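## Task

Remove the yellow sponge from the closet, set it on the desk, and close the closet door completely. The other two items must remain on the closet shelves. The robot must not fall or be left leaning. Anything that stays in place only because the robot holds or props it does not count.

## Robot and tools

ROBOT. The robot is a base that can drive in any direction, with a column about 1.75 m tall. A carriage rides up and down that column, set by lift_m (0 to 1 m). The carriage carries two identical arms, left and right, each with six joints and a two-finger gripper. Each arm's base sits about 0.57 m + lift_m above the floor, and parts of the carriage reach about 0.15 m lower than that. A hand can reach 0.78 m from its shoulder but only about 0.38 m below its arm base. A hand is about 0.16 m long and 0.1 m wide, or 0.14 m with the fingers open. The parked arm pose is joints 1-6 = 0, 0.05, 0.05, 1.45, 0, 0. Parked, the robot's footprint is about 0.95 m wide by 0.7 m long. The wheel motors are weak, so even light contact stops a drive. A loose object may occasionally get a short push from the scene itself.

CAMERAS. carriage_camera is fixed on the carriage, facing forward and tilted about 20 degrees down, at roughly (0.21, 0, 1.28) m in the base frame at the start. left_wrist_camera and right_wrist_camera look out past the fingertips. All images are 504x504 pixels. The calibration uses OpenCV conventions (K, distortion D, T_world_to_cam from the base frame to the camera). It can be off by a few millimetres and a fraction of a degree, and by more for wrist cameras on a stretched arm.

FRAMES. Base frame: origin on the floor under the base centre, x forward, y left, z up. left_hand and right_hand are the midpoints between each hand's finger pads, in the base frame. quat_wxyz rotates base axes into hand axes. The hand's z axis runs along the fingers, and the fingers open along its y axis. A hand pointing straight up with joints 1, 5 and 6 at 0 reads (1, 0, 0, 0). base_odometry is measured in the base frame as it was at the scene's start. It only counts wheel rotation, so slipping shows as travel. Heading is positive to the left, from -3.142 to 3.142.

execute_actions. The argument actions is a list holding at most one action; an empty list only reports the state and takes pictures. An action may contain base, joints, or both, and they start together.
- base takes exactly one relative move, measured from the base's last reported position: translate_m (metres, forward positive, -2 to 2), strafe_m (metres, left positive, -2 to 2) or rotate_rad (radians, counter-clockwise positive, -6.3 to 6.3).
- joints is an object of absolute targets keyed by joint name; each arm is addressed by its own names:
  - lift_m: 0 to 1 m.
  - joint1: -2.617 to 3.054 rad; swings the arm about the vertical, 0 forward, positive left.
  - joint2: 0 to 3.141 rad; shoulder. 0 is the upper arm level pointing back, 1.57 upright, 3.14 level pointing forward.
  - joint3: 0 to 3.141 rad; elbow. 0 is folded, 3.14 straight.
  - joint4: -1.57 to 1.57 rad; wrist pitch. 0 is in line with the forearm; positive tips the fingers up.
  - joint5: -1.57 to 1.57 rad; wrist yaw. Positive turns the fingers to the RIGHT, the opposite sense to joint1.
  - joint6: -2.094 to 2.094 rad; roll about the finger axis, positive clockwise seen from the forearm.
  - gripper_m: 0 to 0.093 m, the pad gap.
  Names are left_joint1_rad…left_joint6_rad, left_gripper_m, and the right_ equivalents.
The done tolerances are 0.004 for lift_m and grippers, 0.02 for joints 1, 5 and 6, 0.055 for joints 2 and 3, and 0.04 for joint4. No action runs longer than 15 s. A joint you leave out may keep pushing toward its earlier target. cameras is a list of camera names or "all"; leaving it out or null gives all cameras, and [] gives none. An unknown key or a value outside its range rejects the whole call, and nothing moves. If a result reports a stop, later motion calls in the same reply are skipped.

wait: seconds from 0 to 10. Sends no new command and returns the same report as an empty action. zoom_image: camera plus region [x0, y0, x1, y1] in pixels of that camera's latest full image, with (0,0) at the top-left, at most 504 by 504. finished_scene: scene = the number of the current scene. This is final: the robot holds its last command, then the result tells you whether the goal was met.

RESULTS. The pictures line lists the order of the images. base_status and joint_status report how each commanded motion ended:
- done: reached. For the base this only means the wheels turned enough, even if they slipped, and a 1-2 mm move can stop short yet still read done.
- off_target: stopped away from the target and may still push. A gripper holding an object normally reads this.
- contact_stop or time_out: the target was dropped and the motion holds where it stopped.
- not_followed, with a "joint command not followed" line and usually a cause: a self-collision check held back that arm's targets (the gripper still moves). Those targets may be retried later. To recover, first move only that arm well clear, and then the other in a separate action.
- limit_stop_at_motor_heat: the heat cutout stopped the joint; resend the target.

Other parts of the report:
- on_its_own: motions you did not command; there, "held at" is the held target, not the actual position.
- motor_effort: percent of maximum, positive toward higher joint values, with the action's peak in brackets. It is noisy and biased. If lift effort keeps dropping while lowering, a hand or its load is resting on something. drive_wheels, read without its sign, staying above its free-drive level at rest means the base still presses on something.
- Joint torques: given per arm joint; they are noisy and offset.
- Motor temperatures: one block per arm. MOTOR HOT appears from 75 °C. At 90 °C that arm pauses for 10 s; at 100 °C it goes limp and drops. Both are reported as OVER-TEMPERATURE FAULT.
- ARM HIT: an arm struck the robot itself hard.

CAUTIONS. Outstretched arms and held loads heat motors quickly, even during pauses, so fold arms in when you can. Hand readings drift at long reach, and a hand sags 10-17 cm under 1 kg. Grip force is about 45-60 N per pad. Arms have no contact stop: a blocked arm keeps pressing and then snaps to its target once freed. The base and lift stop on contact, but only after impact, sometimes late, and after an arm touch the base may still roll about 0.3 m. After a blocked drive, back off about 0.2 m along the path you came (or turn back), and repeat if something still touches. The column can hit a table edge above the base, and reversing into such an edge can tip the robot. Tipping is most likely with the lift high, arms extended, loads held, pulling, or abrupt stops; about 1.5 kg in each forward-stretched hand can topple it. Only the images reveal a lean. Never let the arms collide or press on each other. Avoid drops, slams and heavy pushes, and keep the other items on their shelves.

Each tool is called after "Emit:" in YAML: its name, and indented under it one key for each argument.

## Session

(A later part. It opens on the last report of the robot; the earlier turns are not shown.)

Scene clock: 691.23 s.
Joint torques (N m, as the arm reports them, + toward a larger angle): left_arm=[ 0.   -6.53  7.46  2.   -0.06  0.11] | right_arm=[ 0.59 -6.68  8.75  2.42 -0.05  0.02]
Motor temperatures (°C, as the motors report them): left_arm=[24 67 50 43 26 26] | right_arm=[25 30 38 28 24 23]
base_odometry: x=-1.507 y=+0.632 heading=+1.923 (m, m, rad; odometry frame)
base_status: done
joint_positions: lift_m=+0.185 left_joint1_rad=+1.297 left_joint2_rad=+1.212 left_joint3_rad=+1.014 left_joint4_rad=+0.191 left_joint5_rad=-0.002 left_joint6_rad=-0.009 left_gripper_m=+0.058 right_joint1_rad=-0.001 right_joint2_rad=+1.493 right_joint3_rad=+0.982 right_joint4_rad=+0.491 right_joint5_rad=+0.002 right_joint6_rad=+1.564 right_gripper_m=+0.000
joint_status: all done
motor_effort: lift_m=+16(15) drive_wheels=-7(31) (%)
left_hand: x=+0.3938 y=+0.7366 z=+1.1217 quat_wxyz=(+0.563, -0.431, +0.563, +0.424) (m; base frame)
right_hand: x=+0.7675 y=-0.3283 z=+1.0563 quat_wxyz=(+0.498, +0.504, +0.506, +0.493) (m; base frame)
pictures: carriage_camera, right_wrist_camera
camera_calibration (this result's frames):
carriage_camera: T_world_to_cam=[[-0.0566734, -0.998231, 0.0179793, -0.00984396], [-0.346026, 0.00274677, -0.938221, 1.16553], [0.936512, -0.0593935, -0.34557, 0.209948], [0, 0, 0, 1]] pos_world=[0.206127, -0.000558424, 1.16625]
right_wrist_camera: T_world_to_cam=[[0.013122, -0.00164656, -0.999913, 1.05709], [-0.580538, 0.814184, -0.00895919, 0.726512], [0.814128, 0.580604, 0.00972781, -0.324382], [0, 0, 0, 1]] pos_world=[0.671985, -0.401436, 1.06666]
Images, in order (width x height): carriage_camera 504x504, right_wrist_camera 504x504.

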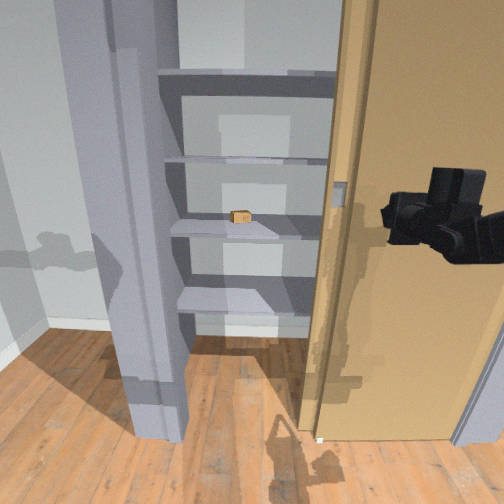

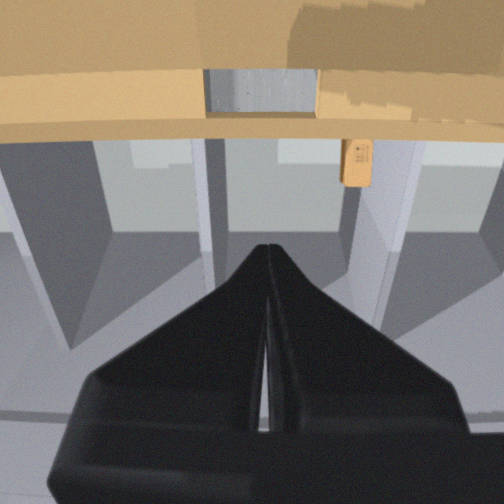

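Emit:
execute_actions:
  actions:
    - {"base":{"strafe_m":0.015}}
  cameras: []

Emit:
execute_actions:
  actions:
    - {"base":{"translate_m":0.13}}
  cameras: ["right_wrist_camera","carriage_camera"]

Scene clock: 697.07 s.
Joint torques (N m, as the arm reports them, + toward a larger angle): left_arm=[ 0.08 -6.38  7.45  2.01 -0.06  0.11] | right_arm=[ 0.61 -6.6   8.67  2.44 -0.07  0.02]
Motor temperatures (°C, as the motors report them): left_arm=[24 64 50 44 26 26] | right_arm=[25 31 39 30 24 23]
base_odometry: x=-1.521 y=+0.626 heading=+1.923 (m, m, rad; odometry frame)
base_status: done
joint_positions: lift_m=+0.185 left_joint1_rad=+1.297 left_joint2_rad=+1.212 left_joint3_rad=+1.014 left_joint4_rad=+0.191 left_joint5_rad=-0.002 left_joint6_rad=-0.009 left_gripper_m=+0.058 right_joint1_rad=-0.001 right_joint2_rad=+1.493 right_joint3_rad=+0.982 right_joint4_rad=+0.491 right_joint5_rad=+0.002 right_joint6_rad=+1.564 right_gripper_m=+0.000
joint_status: not commanded
motor_effort: lift_m=+16(16) drive_wheels=-9(29) (%)
left_hand: x=+0.3938 y=+0.7366 z=+1.1217 quat_wxyz=(+0.563, -0.431, +0.563, +0.424) (m; base frame)
right_hand: x=+0.7675 y=-0.3283 z=+1.0563 quat_wxyz=(+0.498, +0.504, +0.506, +0.493) (m; base frame)
pictures: none
No camera images: the call's "cameras" was empty. Leave "cameras" out to get every camera's image.

Scene clock: 698.90 s.
Joint torques (N m, as the arm reports them, + toward a larger angle): left_arm=[ 0.05 -6.45  7.37  2.   -0.06  0.1 ] | right_arm=[ 0.69 -6.66  8.68  2.46 -0.05  0.01]
Motor temperatures (°C, as the motors report them): left_arm=[24 63 50 44 26 26] | right_arm=[25 31 40 30 24 23]
base_odometry: x=-1.566 y=+0.748 heading=+1.924 (m, m, rad; odometry frame)
base_status: done
joint_positions: lift_m=+0.185 left_joint1_rad=+1.297 left_joint2_rad=+1.212 left_joint3_rad=+1.014 left_joint4_rad=+0.191 left_joint5_rad=-0.002 left_joint6_rad=-0.009 left_gripper_m=+0.058 right_joint1_rad=-0.001 right_joint2_rad=+1.493 right_joint3_rad=+0.982 right_joint4_rad=+0.492 right_joint5_rad=+0.002 right_joint6_rad=+1.564 right_gripper_m=+0.000
joint_status: not commanded
motor_effort: lift_m=+16(16) drive_wheels=-9(27) (%)
left_hand: x=+0.3938 y=+0.7366 z=+1.1217 quat_wxyz=(+0.563, -0.431, +0.563, +0.424) (m; base frame)
right_hand: x=+0.7675 y=-0.3283 z=+1.0564 quat_wxyz=(+0.498, +0.504, +0.505, +0.493) (m; base frame)
pictures: carriage_camera, right_wrist_camera
camera_calibration (this result's frames):
carriage_camera: T_world_to_cam=[[-0.0566734, -0.998231, 0.0179793, -0.00984396], [-0.346026, 0.00274677, -0.938221, 1.16553], [0.936512, -0.0593935, -0.34557, 0.209948], [0, 0, 0, 1]] pos_world=[0.206127, -0.000558424, 1.16625]
right_wrist_camera: T_world_to_cam=[[0.0135034, -0.00164713, -0.999907, 1.05689], [-0.580534, 0.814184, -0.00918111, 0.726746], [0.814124, 0.580604, 0.010038, -0.324709], [0, 0, 0, 1]] pos_world=[0.671983, -0.401436, 1.06672]
Images, in order (width x height): carriage_camera 504x504, right_wrist_camera 504x504.

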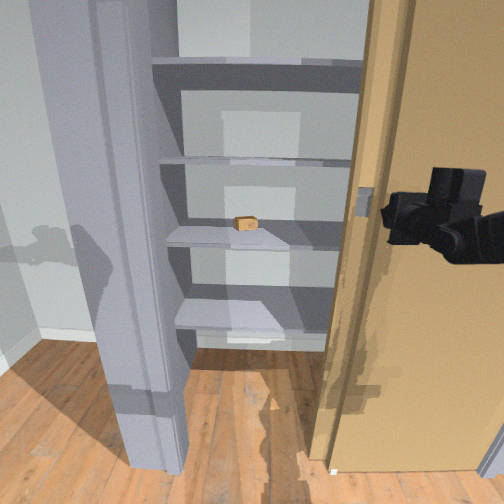

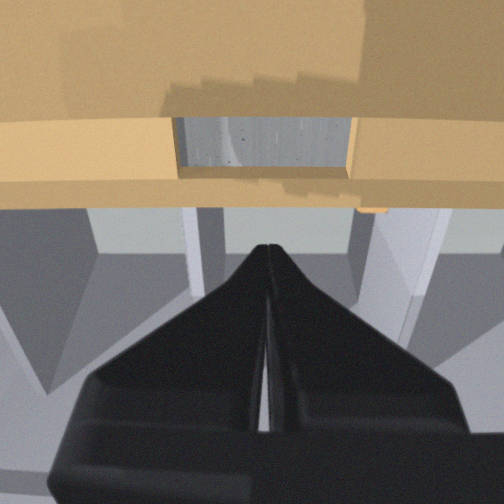

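Emit:
execute_actions:
  actions:
    - {"base":{"translate_m":0.085}}
  cameras: ["right_wrist_camera"]

Scene clock: 704.20 s.
Joint torques (N m, as the arm reports them, + toward a larger angle): left_arm=[ 0.09 -6.4   7.36  1.99 -0.07  0.1 ] | right_arm=[ 0.56 -6.64  8.75  2.38 -0.06  0.02]
Motor temperatures (°C, as the motors report them): left_arm=[24 61 50 45 26 26] | right_arm=[25 31 41 32 24 23]
base_odometry: x=-1.596 y=+0.828 heading=+1.925 (m, m, rad; odometry frame)
base_status: done
joint_positions: lift_m=+0.185 left_joint1_rad=+1.297 left_joint2_rad=+1.212 left_joint3_rad=+1.014 left_joint4_rad=+0.194 left_joint5_rad=-0.002 left_joint6_rad=-0.009 left_gripper_m=+0.058 right_joint1_rad=-0.001 right_joint2_rad=+1.493 right_joint3_rad=+0.982 right_joint4_rad=+0.492 right_joint5_rad=+0.002 right_joint6_rad=+1.564 right_gripper_m=+0.000
joint_status: not commanded
motor_effort: lift_m=+16(16) drive_wheels=-11(30) (%)
left_hand: x=+0.3936 y=+0.7366 z=+1.1223 quat_wxyz=(+0.564, -0.431, +0.562, +0.424) (m; base frame)
right_hand: x=+0.7675 y=-0.3283 z=+1.0564 quat_wxyz=(+0.498, +0.504, +0.506, +0.493) (m; base frame)
pictures: right_wrist_camera
camera_calibration (this result's frames):
right_wrist_camera: T_world_to_cam=[[0.013504, -0.00163474, -0.999907, 1.05689], [-0.580845, 0.813963, -0.00917522, 0.726852], [0.813902, 0.580915, 0.0100423, -0.32448], [0, 0, 0, 1]] pos_world=[0.672011, -0.401407, 1.06672]
Images, in order (width x height): right_wrist_camera 504x504.

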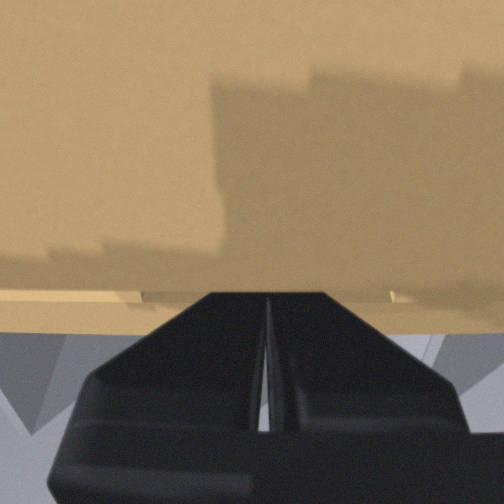

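Emit:
execute_actions:
  actions:
    - {"base":{"strafe_m":0.012}}
  cameras: []

Emit:
execute_actions:
  actions:
    - {"base":{"translate_m":0.035}}
  cameras: ["right_wrist_camera"]

Emit:
execute_actions:
  actions:
    - {"base":{"strafe_m":0.15},"joints":{"right_joint1_rad":-0.02}}
  cameras: ["right_wrist_camera","carriage_camera"]

Scene clock: 713.10 s.
Joint torques (N m, as the arm reports them, + toward a larger angle): left_arm=[ 0.01 -6.46  7.43  1.98 -0.07  0.11] | right_arm=[ 0.53 -6.64  8.75  2.42 -0.05  0.01]
Motor temperatures (°C, as the motors report them): left_arm=[24 58 49 46 26 26] | right_arm=[25 32 42 34 24 23]
base_odometry: x=-1.607 y=+0.824 heading=+1.925 (m, m, rad; odometry frame)
base_status: done
joint_positions: lift_m=+0.185 left_joint1_rad=+1.297 left_joint2_rad=+1.212 left_joint3_rad=+1.014 left_joint4_rad=+0.194 left_joint5_rad=-0.001 left_joint6_rad=-0.009 left_gripper_m=+0.058 right_joint1_rad=-0.001 right_joint2_rad=+1.493 right_joint3_rad=+0.982 right_joint4_rad=+0.493 right_joint5_rad=+0.002 right_joint6_rad=+1.564 right_gripper_m=+0.000
joint_status: not commanded
motor_effort: lift_m=+16(16) drive_wheels=-11(21) (%)
left_hand: x=+0.3937 y=+0.7366 z=+1.1224 quat_wxyz=(+0.564, -0.431, +0.562, +0.424) (m; base frame)
right_hand: x=+0.7675 y=-0.3283 z=+1.0566 quat_wxyz=(+0.498, +0.504, +0.505, +0.493) (m; base frame)
pictures: none
No camera images: the call's "cameras" was empty. Leave "cameras" out to get every camera's image.

Scene clock: 714.20 s.
Joint torques (N m, as the arm reports them, + toward a larger angle): left_arm=[ 0.05 -6.49  7.45  1.97 -0.1   0.1 ] | right_arm=[ 0.83 -2.28  9.77  3.25 -0.02  0.01]
Motor temperatures (°C, as the motors report them): left_arm=[24 57 49 46 26 26] | right_arm=[25 32 42 34 24 23]
base_odometry: x=-1.620 y=+0.856 heading=+1.925 (m, m, rad; odometry frame)
base_status: done
joint_positions: lift_m=+0.185 left_joint1_rad=+1.297 left_joint2_rad=+1.212 left_joint3_rad=+1.014 left_joint4_rad=+0.194 left_joint5_rad=-0.001 left_joint6_rad=-0.009 left_gripper_m=+0.058 right_joint1_rad=-0.001 right_joint2_rad=+1.439 right_joint3_rad=+0.968 right_joint4_rad=+0.419 right_joint5_rad=-0.003 right_joint6_rad=+1.565 right_gripper_m=+0.000
joint_status: not commanded
motor_effort: lift_m=+16(16) drive_wheels=+20(27) (%)
left_hand: x=+0.3938 y=+0.7366 z=+1.1224 quat_wxyz=(+0.564, -0.431, +0.562, +0.424) (m; base frame)
right_hand: x=+0.7556 y=-0.3275 z=+1.0564 quat_wxyz=(+0.488, +0.511, +0.515, +0.486) (m; base frame)
pictures: right_wrist_camera
camera_calibration (this result's frames):
right_wrist_camera: T_world_to_cam=[[-0.0200578, -0.000673439, -0.999799, 1.08257], [-0.584507, 0.811312, 0.0111798, 0.699662], [0.811141, 0.584614, -0.0166668, -0.283722], [0, 0, 0, 1]] pos_world=[0.660809, -0.401047, 1.0698]
Images, in order (width x height): right_wrist_camera 504x504.

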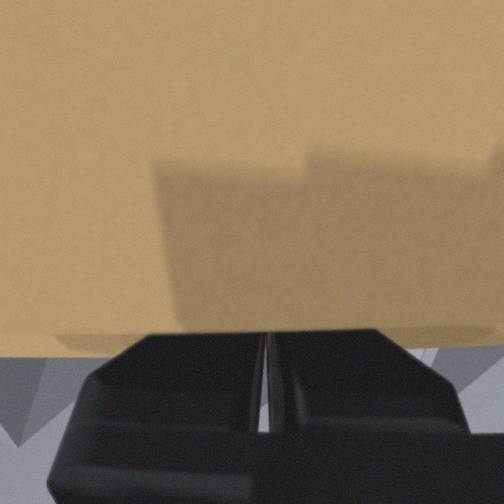

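Scene clock: 716.17 s.
Joint torques (N m, as the arm reports them, + toward a larger angle): left_arm=[-0.08 -6.39  7.39  1.96 -0.07  0.11] | right_arm=[ 0.15 -5.39  8.95  2.55  0.16  0.  ]
Motor temperatures (°C, as the motors report them): left_arm=[24 57 49 46 26 26] | right_arm=[25 32 42 35 24 23]
base_odometry: x=-1.761 y=+0.805 heading=+1.925 (m, m, rad; odometry frame)
base_status: done
joint_positions: lift_m=+0.185 left_joint1_rad=+1.298 left_joint2_rad=+1.212 left_joint3_rad=+1.014 left_joint4_rad=+0.194 left_joint5_rad=-0.001 left_joint6_rad=-0.009 left_gripper_m=+0.058 right_joint1_rad=-0.016 right_joint2_rad=+1.479 right_joint3_rad=+0.979 right_joint4_rad=+0.478 right_joint5_rad=-0.021 right_joint6_rad=+1.566 right_gripper_m=+0.000
joint_status: all done
motor_effort: lift_m=+16(16) drive_wheels=-7(40) (%)
left_hand: x=+0.3934 y=+0.7367 z=+1.1225 quat_wxyz=(+0.564, -0.431, +0.562, +0.425) (m; base frame)
right_hand: x=+0.7644 y=-0.3314 z=+1.0582 quat_wxyz=(+0.495, +0.503, +0.508, +0.495) (m; base frame)
pictures: carriage_camera, right_wrist_camera
camera_calibration (this result's frames):
carriage_camera: T_world_to_cam=[[-0.0566734, -0.998231, 0.0179793, -0.00984393], [-0.346026, 0.00274677, -0.938221, 1.16553], [0.936512, -0.0593935, -0.34557, 0.209948], [0, 0, 0, 1]] pos_world=[0.206127, -0.000558424, 1.16625]
right_wrist_camera: T_world_to_cam=[[0.0108434, 0.0000871788, -0.999941, 1.06137], [-0.587345, 0.809312, -0.0062986, 0.728018], [0.809264, 0.587379, 0.00882686, -0.313154], [0, 0, 0, 1]] pos_world=[0.669514, -0.405347, 1.06866]
Images, in order (width x height): carriage_camera 504x504, right_wrist_camera 504x504.

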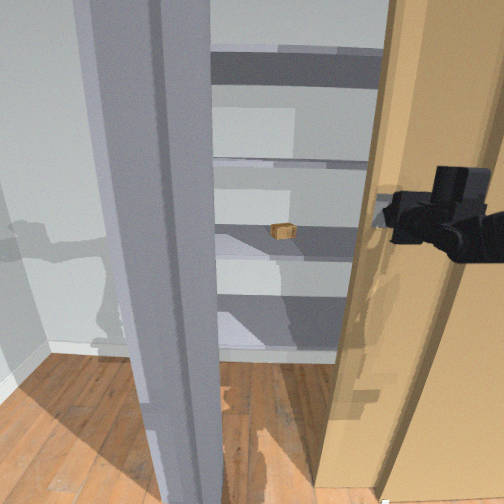

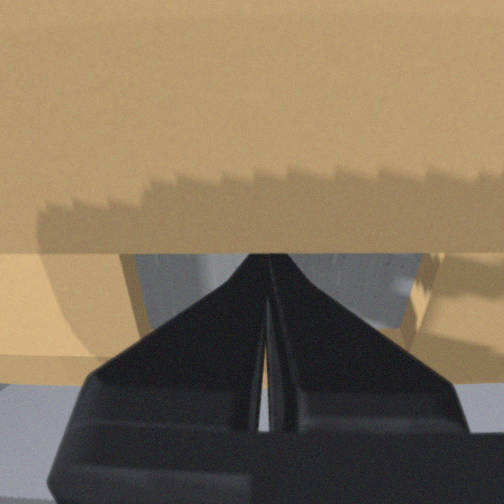

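Emit:
execute_actions:
  actions:
    - {"base":{"strafe_m":0.36},"joints":{"right_joint1_rad":0.02,"right_joint2_rad":1.52}}
  cameras: ["right_wrist_camera","carriage_camera"]

Scene clock: 721.70 s.
Joint torques (N m, as the arm reports them, + toward a larger angle): left_arm=[-0.08 -6.49  7.44  1.97 -0.08  0.12] | right_arm=[ 0.9  -5.85  8.88  2.45 -0.21  0.  ]
Motor temperatures (°C, as the motors report them): left_arm=[24 55 49 46 26 26] | right_arm=[25 32 43 36 24 23]
base_odometry: x=-2.098 y=+0.680 heading=+1.924 (m, m, rad; odometry frame)
base_status: done
joint_positions: lift_m=+0.185 left_joint1_rad=+1.298 left_joint2_rad=+1.212 left_joint3_rad=+1.014 left_joint4_rad=+0.194 left_joint5_rad=+0.000 left_joint6_rad=-0.009 left_gripper_m=+0.058 right_joint1_rad=+0.016 right_joint2_rad=+1.501 right_joint3_rad=+0.980 right_joint4_rad=+0.487 right_joint5_rad=+0.016 right_joint6_rad=+1.566 right_gripper_m=+0.000
joint_status: all done
motor_effort: lift_m=+16(16) drive_wheels=-6(30) (%)
left_hand: x=+0.3936 y=+0.7367 z=+1.1224 quat_wxyz=(+0.564, -0.431, +0.562, +0.424) (m; base frame)
right_hand: x=+0.7687 y=-0.3222 z=+1.0506 quat_wxyz=(+0.493, +0.507, +0.510, +0.490) (m; base frame)
pictures: carriage_camera, right_wrist_camera
camera_calibration (this result's frames):
carriage_camera: T_world_to_cam=[[-0.0566734, -0.998231, 0.0179793, -0.00984393], [-0.346026, 0.00274677, -0.938221, 1.16553], [0.936512, -0.0593935, -0.34557, 0.209948], [0, 0, 0, 1]] pos_world=[0.206127, -0.000558424, 1.16625]
right_wrist_camera: T_world_to_cam=[[-0.000982275, -0.000576315, -0.999999, 1.06263], [-0.583363, 0.812212, 0.000104933, 0.71415], [0.812211, 0.583363, -0.00113402, -0.315106], [0, 0, 0, 1]] pos_world=[0.673585, -0.395607, 1.0622]
Images, in order (width x height): carriage_camera 504x504, right_wrist_camera 504x504.

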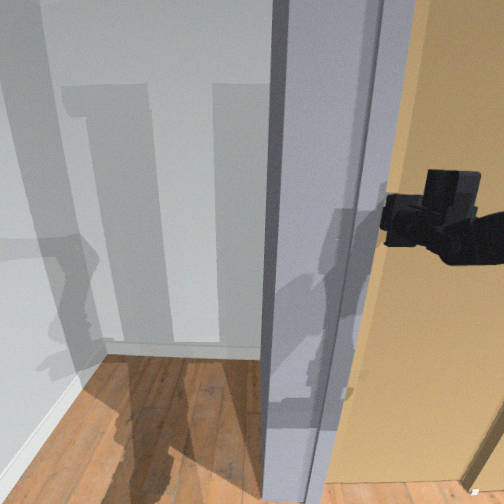

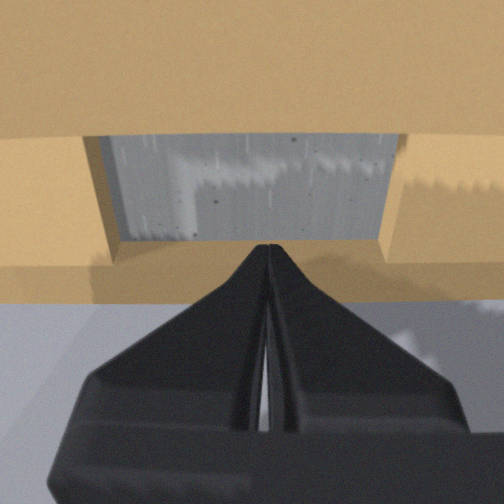

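Emit:
execute_actions:
  actions:
    - {"base":{"strafe_m":0.035},"joints":{"right_joint1_rad":0.03}}
  cameras: ["right_wrist_camera"]

Emit:
execute_actions:
  actions:
    - {"base":{"strafe_m":-0.02},"joints":{"right_joint1_rad":0.0}}
  cameras: []

Emit:
execute_actions:
  actions:
    - {"base":{"translate_m":-0.6}}
  cameras: ["carriage_camera"]

Scene clock: 728.37 s.
Joint torques (N m, as the arm reports them, + toward a larger angle): left_arm=[-0.08 -6.5   7.45  1.97 -0.09  0.11] | right_arm=[ 5.63 -5.84  8.76  2.46 -1.14 -0.02]
Motor temperatures (°C, as the motors report them): left_arm=[24 54 49 46 26 26] | right_arm=[25 32 44 36 24 23]
base_odometry: x=-2.131 y=+0.669 heading=+1.924 (m, m, rad; odometry frame)
base_status: done
joint_positions: lift_m=+0.185 left_joint1_rad=+1.298 left_joint2_rad=+1.212 left_joint3_rad=+1.014 left_joint4_rad=+0.194 left_joint5_rad=+0.000 left_joint6_rad=-0.009 left_gripper_m=+0.058 right_joint1_rad=-0.032 right_joint2_rad=+1.501 right_joint3_rad=+0.980 right_joint4_rad=+0.488 right_joint5_rad=+0.113 right_joint6_rad=+1.568 right_gripper_m=+0.000
joint_status: right_joint1_rad off_target (ended at -0.032, target +0.030)
motor_effort: lift_m=+16(16) drive_wheels=+4(31) (%)
left_hand: x=+0.3936 y=+0.7367 z=+1.1224 quat_wxyz=(+0.564, -0.431, +0.562, +0.424) (m; base frame)
right_hand: x=+0.7668 y=-0.3624 z=+1.0507 quat_wxyz=(+0.528, +0.542, +0.472, +0.453) (m; base frame)
pictures: right_wrist_camera
camera_calibration (this result's frames):
right_wrist_camera: T_world_to_cam=[[-0.000658524, -0.00177358, -0.999998, 1.06206], [-0.459909, 0.887965, -0.00127202, 0.679933], [0.887966, 0.459907, -0.00140043, -0.392622], [0, 0, 0, 1]] pos_world=[0.662041, -0.421304, 1.06237]
Images, in order (width x height): right_wrist_camera 504x504.

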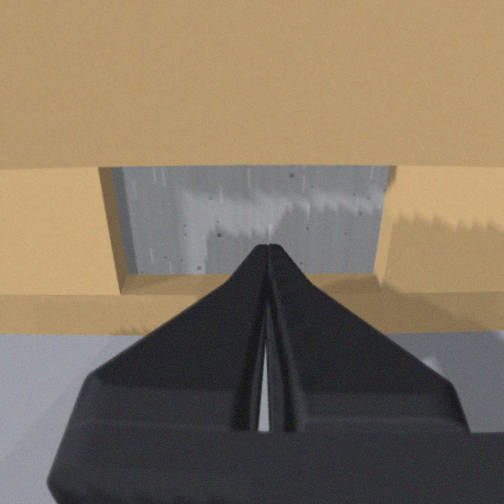

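Scene clock: 729.23 s.
Joint torques (N m, as the arm reports them, + toward a larger angle): left_arm=[-0.07 -6.43  7.42  1.98 -0.08  0.12] | right_arm=[ 1.67 -5.92  8.83  2.46 -0.24 -0.02]
Motor temperatures (°C, as the motors report them): left_arm=[24 54 49 46 26 26] | right_arm=[25 32 44 36 24 23]
base_odometry: x=-2.112 y=+0.676 heading=+1.924 (m, m, rad; odometry frame)
base_status: done
joint_positions: lift_m=+0.185 left_joint1_rad=+1.298 left_joint2_rad=+1.212 left_joint3_rad=+1.014 left_joint4_rad=+0.194 left_joint5_rad=+0.000 left_joint6_rad=-0.009 left_gripper_m=+0.058 right_joint1_rad=-0.016 right_joint2_rad=+1.501 right_joint3_rad=+0.980 right_joint4_rad=+0.488 right_joint5_rad=+0.021 right_joint6_rad=+1.568 right_gripper_m=+0.000
joint_status: all done
motor_effort: lift_m=+16(16) drive_wheels=+7(22) (%)
left_hand: x=+0.3936 y=+0.7367 z=+1.1224 quat_wxyz=(+0.564, -0.431, +0.562, +0.424) (m; base frame)
right_hand: x=+0.7686 y=-0.3386 z=+1.0507 quat_wxyz=(+0.502, +0.517, +0.500, +0.482) (m; base frame)
pictures: none
No camera images: the call's "cameras" was empty. Leave "cameras" out to get every camera's image.

Scene clock: 732.73 s.
Joint torques (N m, as the arm reports them, + toward a larger angle): left_arm=[-0.03 -6.42  7.37  1.94 -0.07  0.12] | right_arm=[ 1.47 -5.89  8.92  2.45 -0.12 -0.02]
Motor temperatures (°C, as the motors report them): left_arm=[24 53 49 47 26 26] | right_arm=[25 32 44 37 24 23]
base_odometry: x=-1.905 y=+0.113 heading=+1.924 (m, m, rad; odometry frame)
base_status: done
joint_positions: lift_m=+0.185 left_joint1_rad=+1.298 left_joint2_rad=+1.212 left_joint3_rad=+1.014 left_joint4_rad=+0.194 left_joint5_rad=+0.000 left_joint6_rad=-0.009 left_gripper_m=+0.058 right_joint1_rad=-0.012 right_joint2_rad=+1.501 right_joint3_rad=+0.980 right_joint4_rad=+0.488 right_joint5_rad=+0.008 right_joint6_rad=+1.568 right_gripper_m=+0.000
joint_status: not commanded
motor_effort: lift_m=+16(16) drive_wheels=-7(28) (%)
left_hand: x=+0.3936 y=+0.7367 z=+1.1224 quat_wxyz=(+0.564, -0.431, +0.562, +0.424) (m; base frame)
right_hand: x=+0.7687 y=-0.3345 z=+1.0508 quat_wxyz=(+0.497, +0.512, +0.504, +0.486) (m; base frame)
pictures: carriage_camera
camera_calibration (this result's frames):
carriage_camera: T_world_to_cam=[[-0.0566734, -0.998231, 0.0179793, -0.00984393], [-0.346026, 0.00274677, -0.938221, 1.16553], [0.936512, -0.0593935, -0.34557, 0.209948], [0, 0, 0, 1]] pos_world=[0.206127, -0.000558424, 1.16625]
Images, in order (width x height): carriage_camera 504x504.

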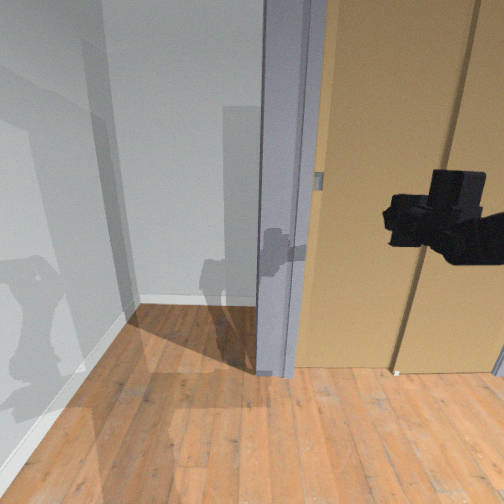

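Emit:
execute_actions:
  actions:
    - {"base":{"strafe_m":-1.6},"joints":{"right_joint2_rad":0.05,"right_joint3_rad":0.05,"right_joint4_rad":1.45,"right_joint6_rad":0,"lift_m":0.3}}
  cameras: ["carriage_camera"]

Emit:
execute_actions:
  actions:
    - {"base":{"rotate_rad":-3.1416},"joints":{"left_joint1_rad":0}}
  cameras: ["carriage_camera"]

Scene clock: 745.60 s.
Joint torques (N m, as the arm reports them, + toward a larger angle): left_arm=[-0.01 -6.41  7.79  1.92 -0.1   0.12] | right_arm=[ 1.13  2.74  4.44 -0.28 -0.09 -0.03]
Motor temperatures (°C, as the motors report them): left_arm=[24 51 49 47 25 26] | right_arm=[25 32 44 36 24 23]
base_odometry: x=-0.403 y=+0.665 heading=+1.923 (m, m, rad; odometry frame)
base_status: done
joint_positions: lift_m=+0.300 left_joint1_rad=+1.298 left_joint2_rad=+1.212 left_joint3_rad=+1.008 left_joint4_rad=+0.198 left_joint5_rad=+0.000 left_joint6_rad=-0.008 left_gripper_m=+0.058 right_joint1_rad=-0.008 right_joint2_rad=+0.066 right_joint3_rad=+0.064 right_joint4_rad=+1.446 right_joint5_rad=+0.005 right_joint6_rad=+0.006 right_gripper_m=+0.000
joint_status: all done
motor_effort: lift_m=+22(27) drive_wheels=-6(26) (%)
left_hand: x=+0.3937 y=+0.7367 z=+1.2345 quat_wxyz=(+0.564, -0.431, +0.563, +0.424) (m; base frame)
right_hand: x=+0.3117 y=-0.3283 z=+1.3004 quat_wxyz=(+0.998, +0.003, +0.063, -0.001) (m; base frame)
pictures: carriage_camera
camera_calibration (this result's frames):
carriage_camera: T_world_to_cam=[[-0.0566734, -0.998231, 0.0179793, -0.0118978], [-0.346026, 0.00274677, -0.938221, 1.27271], [0.936512, -0.0593935, -0.34557, 0.249425], [0, 0, 0, 1]] pos_world=[0.206127, -0.000558424, 1.28049]
Images, in order (width x height): carriage_camera 504x504.

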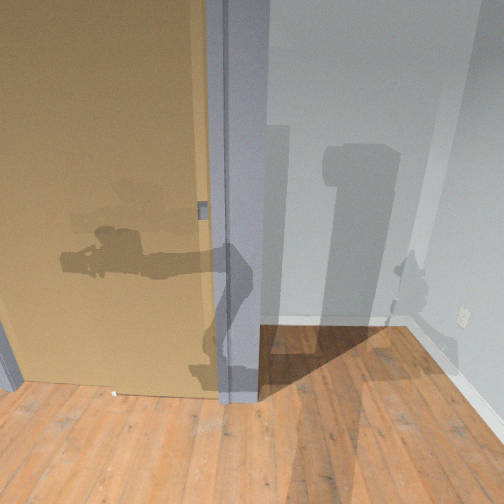

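Scene clock: 749.87 s.
Joint torques (N m, as the arm reports them, + toward a larger angle): left_arm=[-0.74 -6.49  7.91  1.95 -0.07  0.11] | right_arm=[ 1.15  2.71  4.44 -0.28 -0.09 -0.03]
Motor temperatures (°C, as the motors report them): left_arm=[24 50 49 47 25 26] | right_arm=[25 32 43 34 24 23]
base_odometry: x=-0.403 y=+0.665 heading=-1.217 (m, m, rad; odometry frame)
base_status: done
joint_positions: lift_m=+0.300 left_joint1_rad=+0.007 left_joint2_rad=+1.212 left_joint3_rad=+1.008 left_joint4_rad=+0.197 left_joint5_rad=-0.003 left_joint6_rad=-0.008 left_gripper_m=+0.058 right_joint1_rad=-0.008 right_joint2_rad=+0.066 right_joint3_rad=+0.064 right_joint4_rad=+1.446 right_joint5_rad=+0.005 right_joint6_rad=+0.006 right_gripper_m=+0.000
joint_status: all done
motor_effort: lift_m=+22(22) drive_wheels=+16(42) (%)
left_hand: x=+0.7042 y=+0.3305 z=+1.2342 quat_wxyz=(+0.705, -0.006, +0.710, +0.000) (m; base frame)
right_hand: x=+0.3117 y=-0.3283 z=+1.3004 quat_wxyz=(+0.998, +0.003, +0.063, -0.001) (m; base frame)
pictures: carriage_camera
camera_calibration (this result's frames):
carriage_camera: T_world_to_cam=[[-0.0566734, -0.998231, 0.0179793, -0.0118978], [-0.346026, 0.00274677, -0.938221, 1.27271], [0.936512, -0.0593935, -0.34557, 0.249425], [0, 0, 0, 1]] pos_world=[0.206127, -0.000558424, 1.28049]
Images, in order (width x height): carriage_camera 504x504.

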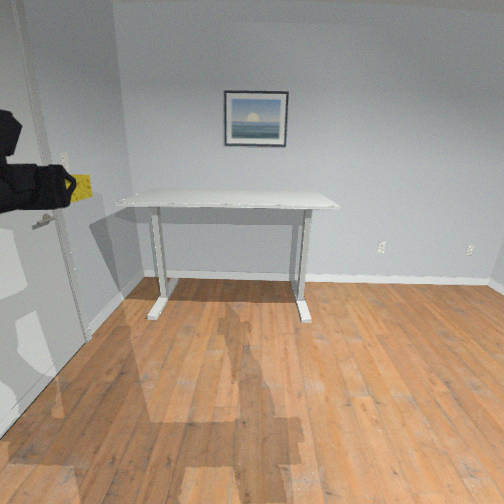

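Emit:
execute_actions:
  actions:
    - {"base":{"translate_m":1.4}}
  cameras: ["carriage_camera","left_wrist_camera"]

Scene clock: 758.80 s.
Joint torques (N m, as the arm reports them, + toward a larger angle): left_arm=[-0.78 -6.52  7.88  1.94 -0.06  0.12] | right_arm=[ 1.12  2.69  4.44 -0.29 -0.09 -0.03]
Motor temperatures (°C, as the motors report them): left_arm=[24 49 49 48 25 26] | right_arm=[25 31 42 32 24 23]
base_odometry: x=+0.079 y=-0.649 heading=-1.218 (m, m, rad; odometry frame)
base_status: done
joint_positions: lift_m=+0.300 left_joint1_rad=+0.006 left_joint2_rad=+1.212 left_joint3_rad=+1.008 left_joint4_rad=+0.197 left_joint5_rad=-0.002 left_joint6_rad=-0.008 left_gripper_m=+0.058 right_joint1_rad=-0.008 right_joint2_rad=+0.066 right_joint3_rad=+0.064 right_joint4_rad=+1.446 right_joint5_rad=+0.005 right_joint6_rad=+0.006 right_gripper_m=+0.000
joint_status: not commanded
motor_effort: lift_m=+22(22) drive_wheels=-11(39) (%)
left_hand: x=+0.7042 y=+0.3303 z=+1.2341 quat_wxyz=(+0.705, -0.006, +0.710, +0.000) (m; base frame)
right_hand: x=+0.3117 y=-0.3283 z=+1.3004 quat_wxyz=(+0.998, +0.003, +0.063, -0.001) (m; base frame)
pictures: carriage_camera, left_wrist_camera
camera_calibration (this result's frames):
carriage_camera: T_world_to_cam=[[-0.0566734, -0.998231, 0.0179793, -0.0118978], [-0.346026, 0.00274677, -0.938221, 1.27271], [0.936512, -0.0593935, -0.34557, 0.249425], [0, 0, 0, 1]] pos_world=[0.206127, -0.000558424, 1.28049]
left_wrist_camera: T_world_to_cam=[[-0.00634378, -0.998252, -0.0587526, 0.412136], [-0.629072, 0.0496554, -0.775759, 1.37786], [0.777321, 0.0320384, -0.628288, 0.340103], [0, 0, 0, 1]] pos_world=[0.605021, 0.332101, 1.30679]
Images, in order (width x height): carriage_camera 504x504, left_wrist_camera 504x504.

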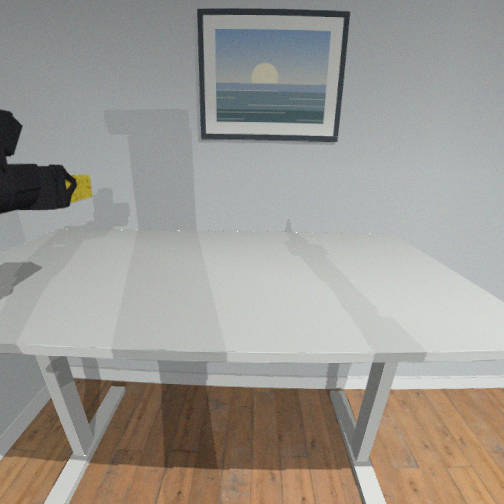

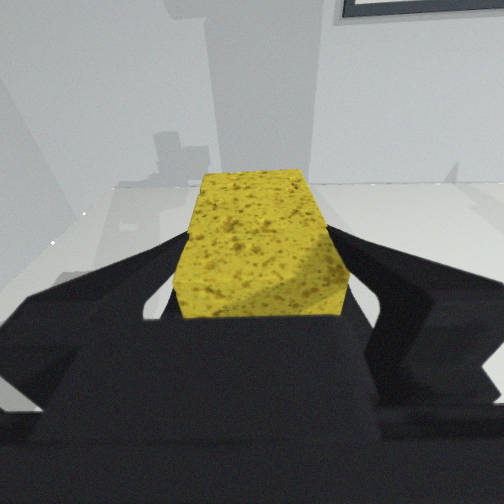

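Emit:
execute_actions:
  actions:
    - {"base":{"translate_m":0.2},"joints":{"left_joint2_rad":1.5,"left_joint3_rad":1.0,"left_joint4_rad":0.5,"left_gripper_m":0}}

Scene clock: 771.63 s.
Joint torques (N m, as the arm reports them, + toward a larger angle): left_arm=[-0.64 -8.81  7.77  2.05 -0.06  0.13] | right_arm=[ 1.1   2.75  4.43 -0.31 -0.09 -0.03]
Motor temperatures (°C, as the motors report them): left_arm=[24 49 49 48 25 26] | right_arm=[25 30 41 31 24 23]
base_odometry: x=+0.148 y=-0.837 heading=-1.220 (m, m, rad; odometry frame)
base_status: done
joint_positions: lift_m=+0.300 left_joint1_rad=+0.006 left_joint2_rad=+1.501 left_joint3_rad=+1.008 left_joint4_rad=+0.485 left_joint5_rad=-0.002 left_joint6_rad=-0.008 left_gripper_m=+0.058 right_joint1_rad=-0.008 right_joint2_rad=+0.066 right_joint3_rad=+0.064 right_joint4_rad=+1.448 right_joint5_rad=+0.005 right_joint6_rad=+0.006 right_gripper_m=+0.000
joint_status: left_gripper_m off_target (ended at +0.058, target +0.000); the others done
motor_effort: lift_m=+22(22) drive_wheels=-11(34) (%)
left_hand: x=+0.7708 y=+0.3303 z=+1.1777 quat_wxyz=(+0.704, -0.006, +0.710, +0.000) (m; base frame)
right_hand: x=+0.3113 y=-0.3283 z=+1.3004 quat_wxyz=(+0.998, +0.003, +0.062, -0.001) (m; base frame)
pictures: carriage_camera, left_wrist_camera, right_wrist_camera
camera_calibration (this result's frames):
carriage_camera: T_world_to_cam=[[-0.0566734, -0.998231, 0.0179793, -0.0118979], [-0.346026, 0.00274677, -0.938221, 1.27271], [0.936512, -0.0593935, -0.34557, 0.249425], [0, 0, 0, 1]] pos_world=[0.206127, -0.000558424, 1.28049]
left_wrist_camera: T_world_to_cam=[[-0.00755342, -0.998245, -0.0587349, 0.410129], [-0.629902, 0.0503682, -0.775039, 1.37551], [0.776638, 0.0311431, -0.629177, 0.25479], [0, 0, 0, 1]] pos_world=[0.671655, 0.332192, 1.25047]
right_wrist_camera: T_world_to_cam=[[0.00667434, -0.999635, 0.0261722, -0.352859], [0.73352, -0.0128941, -0.679546, 0.655295], [0.679635, 0.0237333, 0.733166, -1.03708], [0, 0, 0, 1]] pos_world=[0.226518, -0.319667, 1.21489]
Images, in order (width x height): carriage_camera 504x504, left_wrist_camera 504x504, right_wrist_camera 504x504.

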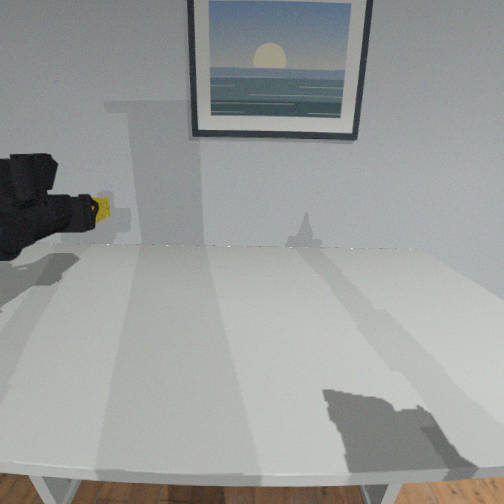

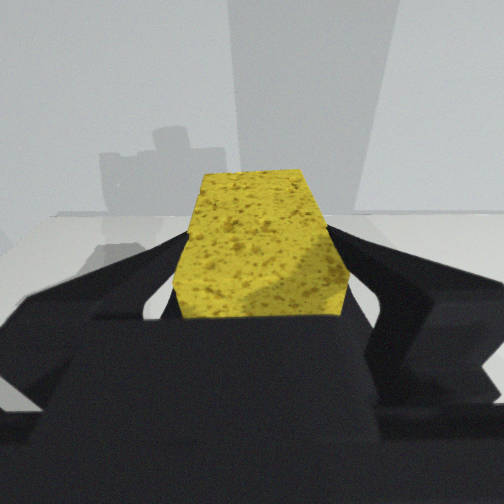

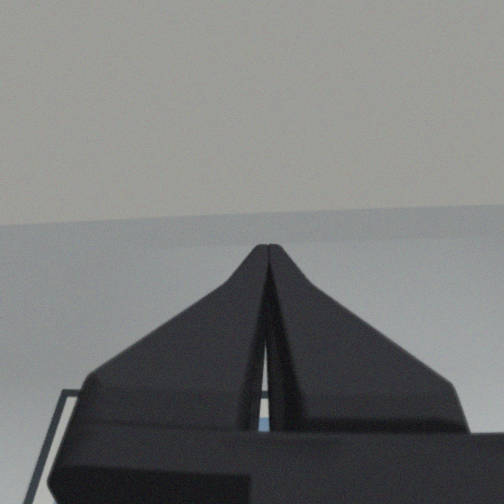

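Emit:
execute_actions:
  actions:
    - {"joints":{"lift_m":0.15,"left_gripper_m":0}}
  cameras: ["carriage_camera","left_wrist_camera"]

Scene clock: 778.43 s.
Joint torques (N m, as the arm reports them, + toward a larger angle): left_arm=[-0.69 -8.87  7.74  2.   -0.07  0.12] | right_arm=[ 1.14  2.72  4.71 -0.3  -0.08 -0.03]
Motor temperatures (°C, as the motors report them): left_arm=[24 49 49 49 25 26] | right_arm=[25 30 40 30 24 23]
base_odometry: x=+0.148 y=-0.837 heading=-1.220 (m, m, rad; odometry frame)
base_status: not commanded
joint_positions: lift_m=+0.150 left_joint1_rad=+0.006 left_joint2_rad=+1.501 left_joint3_rad=+1.008 left_joint4_rad=+0.489 left_joint5_rad=-0.002 left_joint6_rad=-0.008 left_gripper_m=+0.058 right_joint1_rad=-0.008 right_joint2_rad=+0.066 right_joint3_rad=+0.060 right_joint4_rad=+1.448 right_joint5_rad=+0.004 right_joint6_rad=+0.006 right_gripper_m=+0.000
joint_status: left_gripper_m off_target (ended at +0.058, target +0.000); the others done
motor_effort: lift_m=+16(16) drive_wheels=-11(10) (%)
left_hand: x=+0.7708 y=+0.3303 z=+1.0294 quat_wxyz=(+0.706, -0.006, +0.709, +0.000) (m; base frame)
right_hand: x=+0.3124 y=-0.3282 z=+1.1501 quat_wxyz=(+0.998, +0.002, +0.064, -0.001) (m; base frame)
pictures: carriage_camera, left_wrist_camera
camera_calibration (this result's frames):
carriage_camera: T_world_to_cam=[[-0.0566734, -0.998231, 0.0179793, -0.00921461], [-0.346026, 0.00274677, -0.938221, 1.13269], [0.936512, -0.0593935, -0.34557, 0.197852], [0, 0, 0, 1]] pos_world=[0.206127, -0.000558424, 1.13125]
left_wrist_camera: T_world_to_cam=[[-0.00730684, -0.998244, -0.0587893, 0.40129], [-0.626645, 0.0503862, -0.777675, 1.26084], [0.779271, 0.0311576, -0.625912, 0.15614], [0, 0, 0, 1]] pos_world=[0.671357, 0.332191, 1.10185]
Images, in order (width x height): carriage_camera 504x504, left_wrist_camera 504x504.

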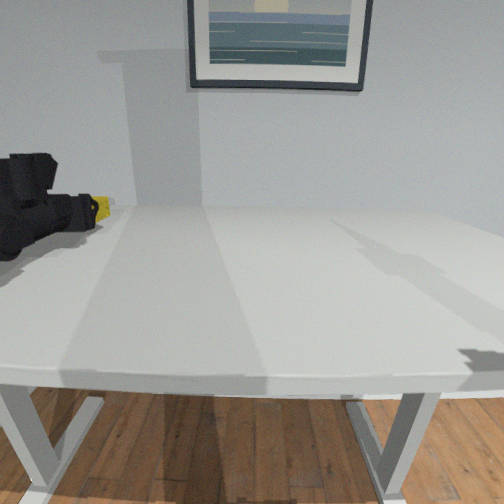

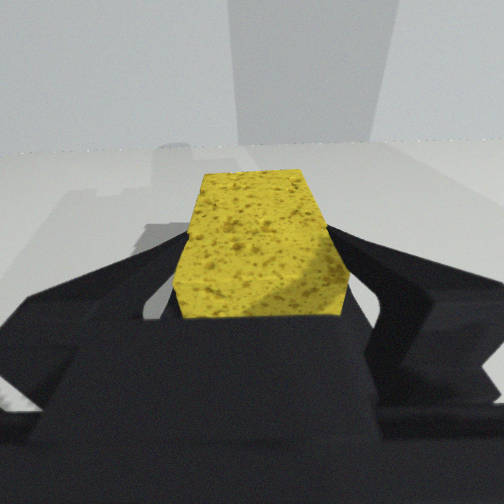

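Emit:
execute_actions:
  actions:
    - {"joints":{"lift_m":0.10,"left_gripper_m":0}}
  cameras: ["carriage_camera","left_wrist_camera"]

Scene clock: 783.70 s.
Joint torques (N m, as the arm reports them, + toward a larger angle): left_arm=[-0.65 -8.6   7.77  1.61 -0.06  0.12] | right_arm=[ 1.16  2.69  4.79 -0.3  -0.06 -0.03]
Motor temperatures (°C, as the motors report them): left_arm=[24 49 49 49 25 26] | right_arm=[25 30 40 30 24 23]
base_odometry: x=+0.148 y=-0.837 heading=-1.220 (m, m, rad; odometry frame)
base_status: not commanded
joint_positions: lift_m=+0.100 left_joint1_rad=+0.006 left_joint2_rad=+1.500 left_joint3_rad=+1.008 left_joint4_rad=+0.534 left_joint5_rad=-0.001 left_joint6_rad=-0.010 left_gripper_m=+0.058 right_joint1_rad=-0.008 right_joint2_rad=+0.066 right_joint3_rad=+0.060 right_joint4_rad=+1.448 right_joint5_rad=+0.003 right_joint6_rad=+0.006 right_gripper_m=+0.000
joint_status: left_gripper_m off_target (ended at +0.058, target +0.000); the others done
motor_effort: lift_m=+15(16) drive_wheels=+7(11) (%)
left_hand: x=+0.7704 y=+0.3302 z=+0.9911 quat_wxyz=(+0.722, -0.006, +0.692, -0.001) (m; base frame)
right_hand: x=+0.3126 y=-0.3281 z=+1.1001 quat_wxyz=(+0.998, +0.002, +0.064, -0.001) (m; base frame)
pictures: carriage_camera, left_wrist_camera
camera_calibration (this result's frames):
carriage_camera: T_world_to_cam=[[-0.0566734, -0.998231, 0.0179793, -0.00831735], [-0.346026, 0.00274677, -0.938221, 1.08587], [0.936512, -0.0593935, -0.34557, 0.180606], [0, 0, 0, 1]] pos_world=[0.206127, -0.000558424, 1.08134]
left_wrist_camera: T_world_to_cam=[[-0.00504637, -0.998315, -0.0578083, 0.396271], [-0.590371, 0.0496335, -0.805605, 1.2307], [0.807116, 0.030063, -0.589626, 0.0754022], [0, 0, 0, 1]] pos_world=[0.667709, 0.332253, 1.05882]
Images, in order (width x height): carriage_camera 504x504, left_wrist_camera 504x504.

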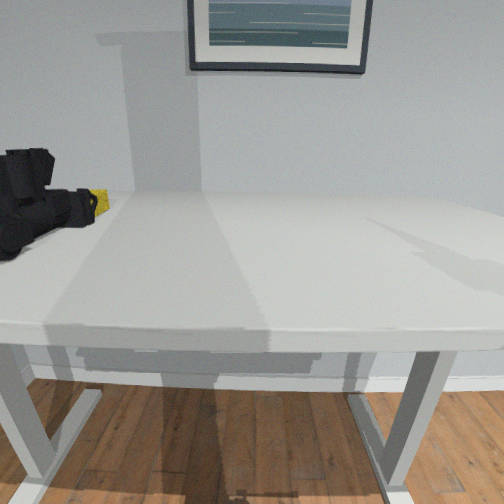

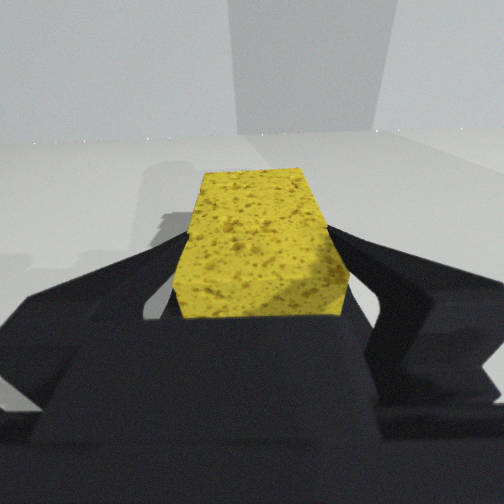

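Touching now (wrist deflected). Release.

Emit:
execute_actions:
  actions:
    - {"joints":{"lift_m":0.115,"left_gripper_m":0.093}}
  cameras: []

Emit:
execute_actions:
  actions:
    - {"base":{"translate_m":-0.3},"joints":{"left_joint4_rad":0.5}}
  cameras: ["carriage_camera","left_wrist_camera"]

Scene clock: 787.43 s.
Joint torques (N m, as the arm reports them, + toward a larger angle): left_arm=[-0.64 -8.62  7.78  1.86 -0.08  0.12] | right_arm=[ 1.15  2.63  4.84 -0.3  -0.07 -0.04]
Motor temperatures (°C, as the motors report them): left_arm=[24 49 49 48 25 26] | right_arm=[25 30 40 30 24 23]
base_odometry: x=+0.148 y=-0.837 heading=-1.220 (m, m, rad; odometry frame)
base_status: not commanded
joint_positions: lift_m=+0.115 left_joint1_rad=+0.006 left_joint2_rad=+1.500 left_joint3_rad=+1.008 left_joint4_rad=+0.506 left_joint5_rad=-0.001 left_joint6_rad=-0.010 left_gripper_m=+0.093 right_joint1_rad=-0.008 right_joint2_rad=+0.066 right_joint3_rad=+0.059 right_joint4_rad=+1.448 right_joint5_rad=+0.003 right_joint6_rad=+0.006 right_gripper_m=+0.000
joint_status: all done
motor_effort: lift_m=+22(26) drive_wheels=-7(10) (%)
left_hand: x=+0.7705 y=+0.3302 z=+0.9985 quat_wxyz=(+0.712, -0.006, +0.702, -0.001) (m; base frame)
right_hand: x=+0.3128 y=-0.3281 z=+1.1141 quat_wxyz=(+0.998, +0.002, +0.065, -0.001) (m; base frame)
pictures: none
No camera images: the call's "cameras" was empty. Leave "cameras" out to get every camera's image.

Scene clock: 790.03 s.
Joint torques (N m, as the arm reports them, + toward a larger angle): left_arm=[-0.61 -8.58  7.75  1.9  -0.08  0.11] | right_arm=[ 1.14  2.76  4.76 -0.28 -0.07 -0.03]
Motor temperatures (°C, as the motors report them): left_arm=[24 49 49 48 25 26] | right_arm=[25 30 39 30 24 23]
base_odometry: x=+0.044 y=-0.555 heading=-1.221 (m, m, rad; odometry frame)
base_status: done
joint_positions: lift_m=+0.115 left_joint1_rad=+0.004 left_joint2_rad=+1.500 left_joint3_rad=+1.008 left_joint4_rad=+0.503 left_joint5_rad=-0.001 left_joint6_rad=-0.009 left_gripper_m=+0.093 right_joint1_rad=-0.008 right_joint2_rad=+0.066 right_joint3_rad=+0.059 right_joint4_rad=+1.448 right_joint5_rad=+0.003 right_joint6_rad=+0.006 right_gripper_m=+0.000
joint_status: all done
motor_effort: lift_m=+22(22) drive_wheels=-11(32) (%)
left_hand: x=+0.7706 y=+0.3295 z=+0.9977 quat_wxyz=(+0.711, -0.005, +0.703, -0.001) (m; base frame)
right_hand: x=+0.3129 y=-0.3281 z=+1.1140 quat_wxyz=(+0.998, +0.002, +0.065, -0.001) (m; base frame)
pictures: carriage_camera, left_wrist_camera
camera_calibration (this result's frames):
carriage_camera: T_world_to_cam=[[-0.0566734, -0.998231, 0.0179793, -0.00857174], [-0.346026, 0.00274677, -0.938221, 1.09914], [0.936512, -0.0593935, -0.34557, 0.185496], [0, 0, 0, 1]] pos_world=[0.206127, -0.000558424, 1.09549]
left_wrist_camera: T_world_to_cam=[[-0.0083205, -0.998269, -0.0582207, 0.398828], [-0.614605, 0.0510325, -0.787183, 1.23604], [0.788791, 0.029233, -0.613965, 0.117859], [0, 0, 0, 1]] pos_world=[0.670029, 0.331614, 1.06857]
Images, in order (width x height): carriage_camera 504x504, left_wrist_camera 504x504.

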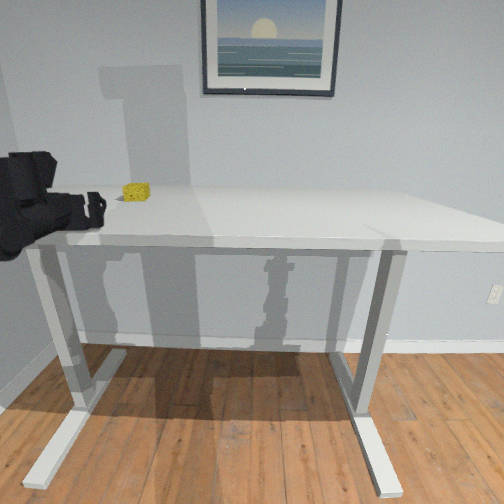

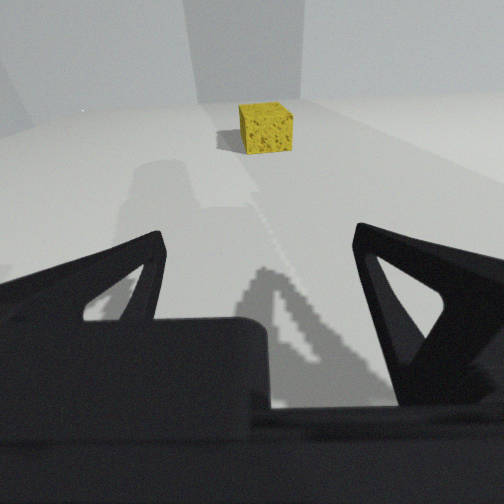

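Emit:
execute_actions:
  actions:
    - {"base":{"translate_m":-0.2},"joints":{"lift_m":0.2}}
  cameras: []

Emit:
finished_scene:
  scene: 1

Scene clock: 794.67 s.
Joint torques (N m, as the arm reports them, + toward a larger angle): left_arm=[-0.42 -8.6   7.77  1.9  -0.08  0.1 ] | right_arm=[ 1.11  2.65  4.83 -0.23 -0.06 -0.03]
Motor temperatures (°C, as the motors report them): left_arm=[24 49 50 49 25 26] | right_arm=[25 30 39 29 24 23]
base_odometry: x=-0.024 y=-0.367 heading=-1.222 (m, m, rad; odometry frame)
base_status: done
joint_positions: lift_m=+0.200 left_joint1_rad=+0.002 left_joint2_rad=+1.500 left_joint3_rad=+1.008 left_joint4_rad=+0.501 left_joint5_rad=-0.001 left_joint6_rad=-0.009 left_gripper_m=+0.093 right_joint1_rad=-0.008 right_joint2_rad=+0.066 right_joint3_rad=+0.058 right_joint4_rad=+1.448 right_joint5_rad=+0.002 right_joint6_rad=+0.006 right_gripper_m=+0.000
joint_status: all done
motor_effort: lift_m=+22(25) drive_wheels=-8(33) (%)
left_hand: x=+0.7706 y=+0.3286 z=+1.0821 quat_wxyz=(+0.710, -0.004, +0.704, -0.002) (m; base frame)
right_hand: x=+0.3130 y=-0.3279 z=+1.1989 quat_wxyz=(+0.998, +0.002, +0.065, -0.001) (m; base frame)
pictures: none
No camera images: the call's "cameras" was empty. Leave "cameras" out to get every camera's image.

The scene is finished: the task was done.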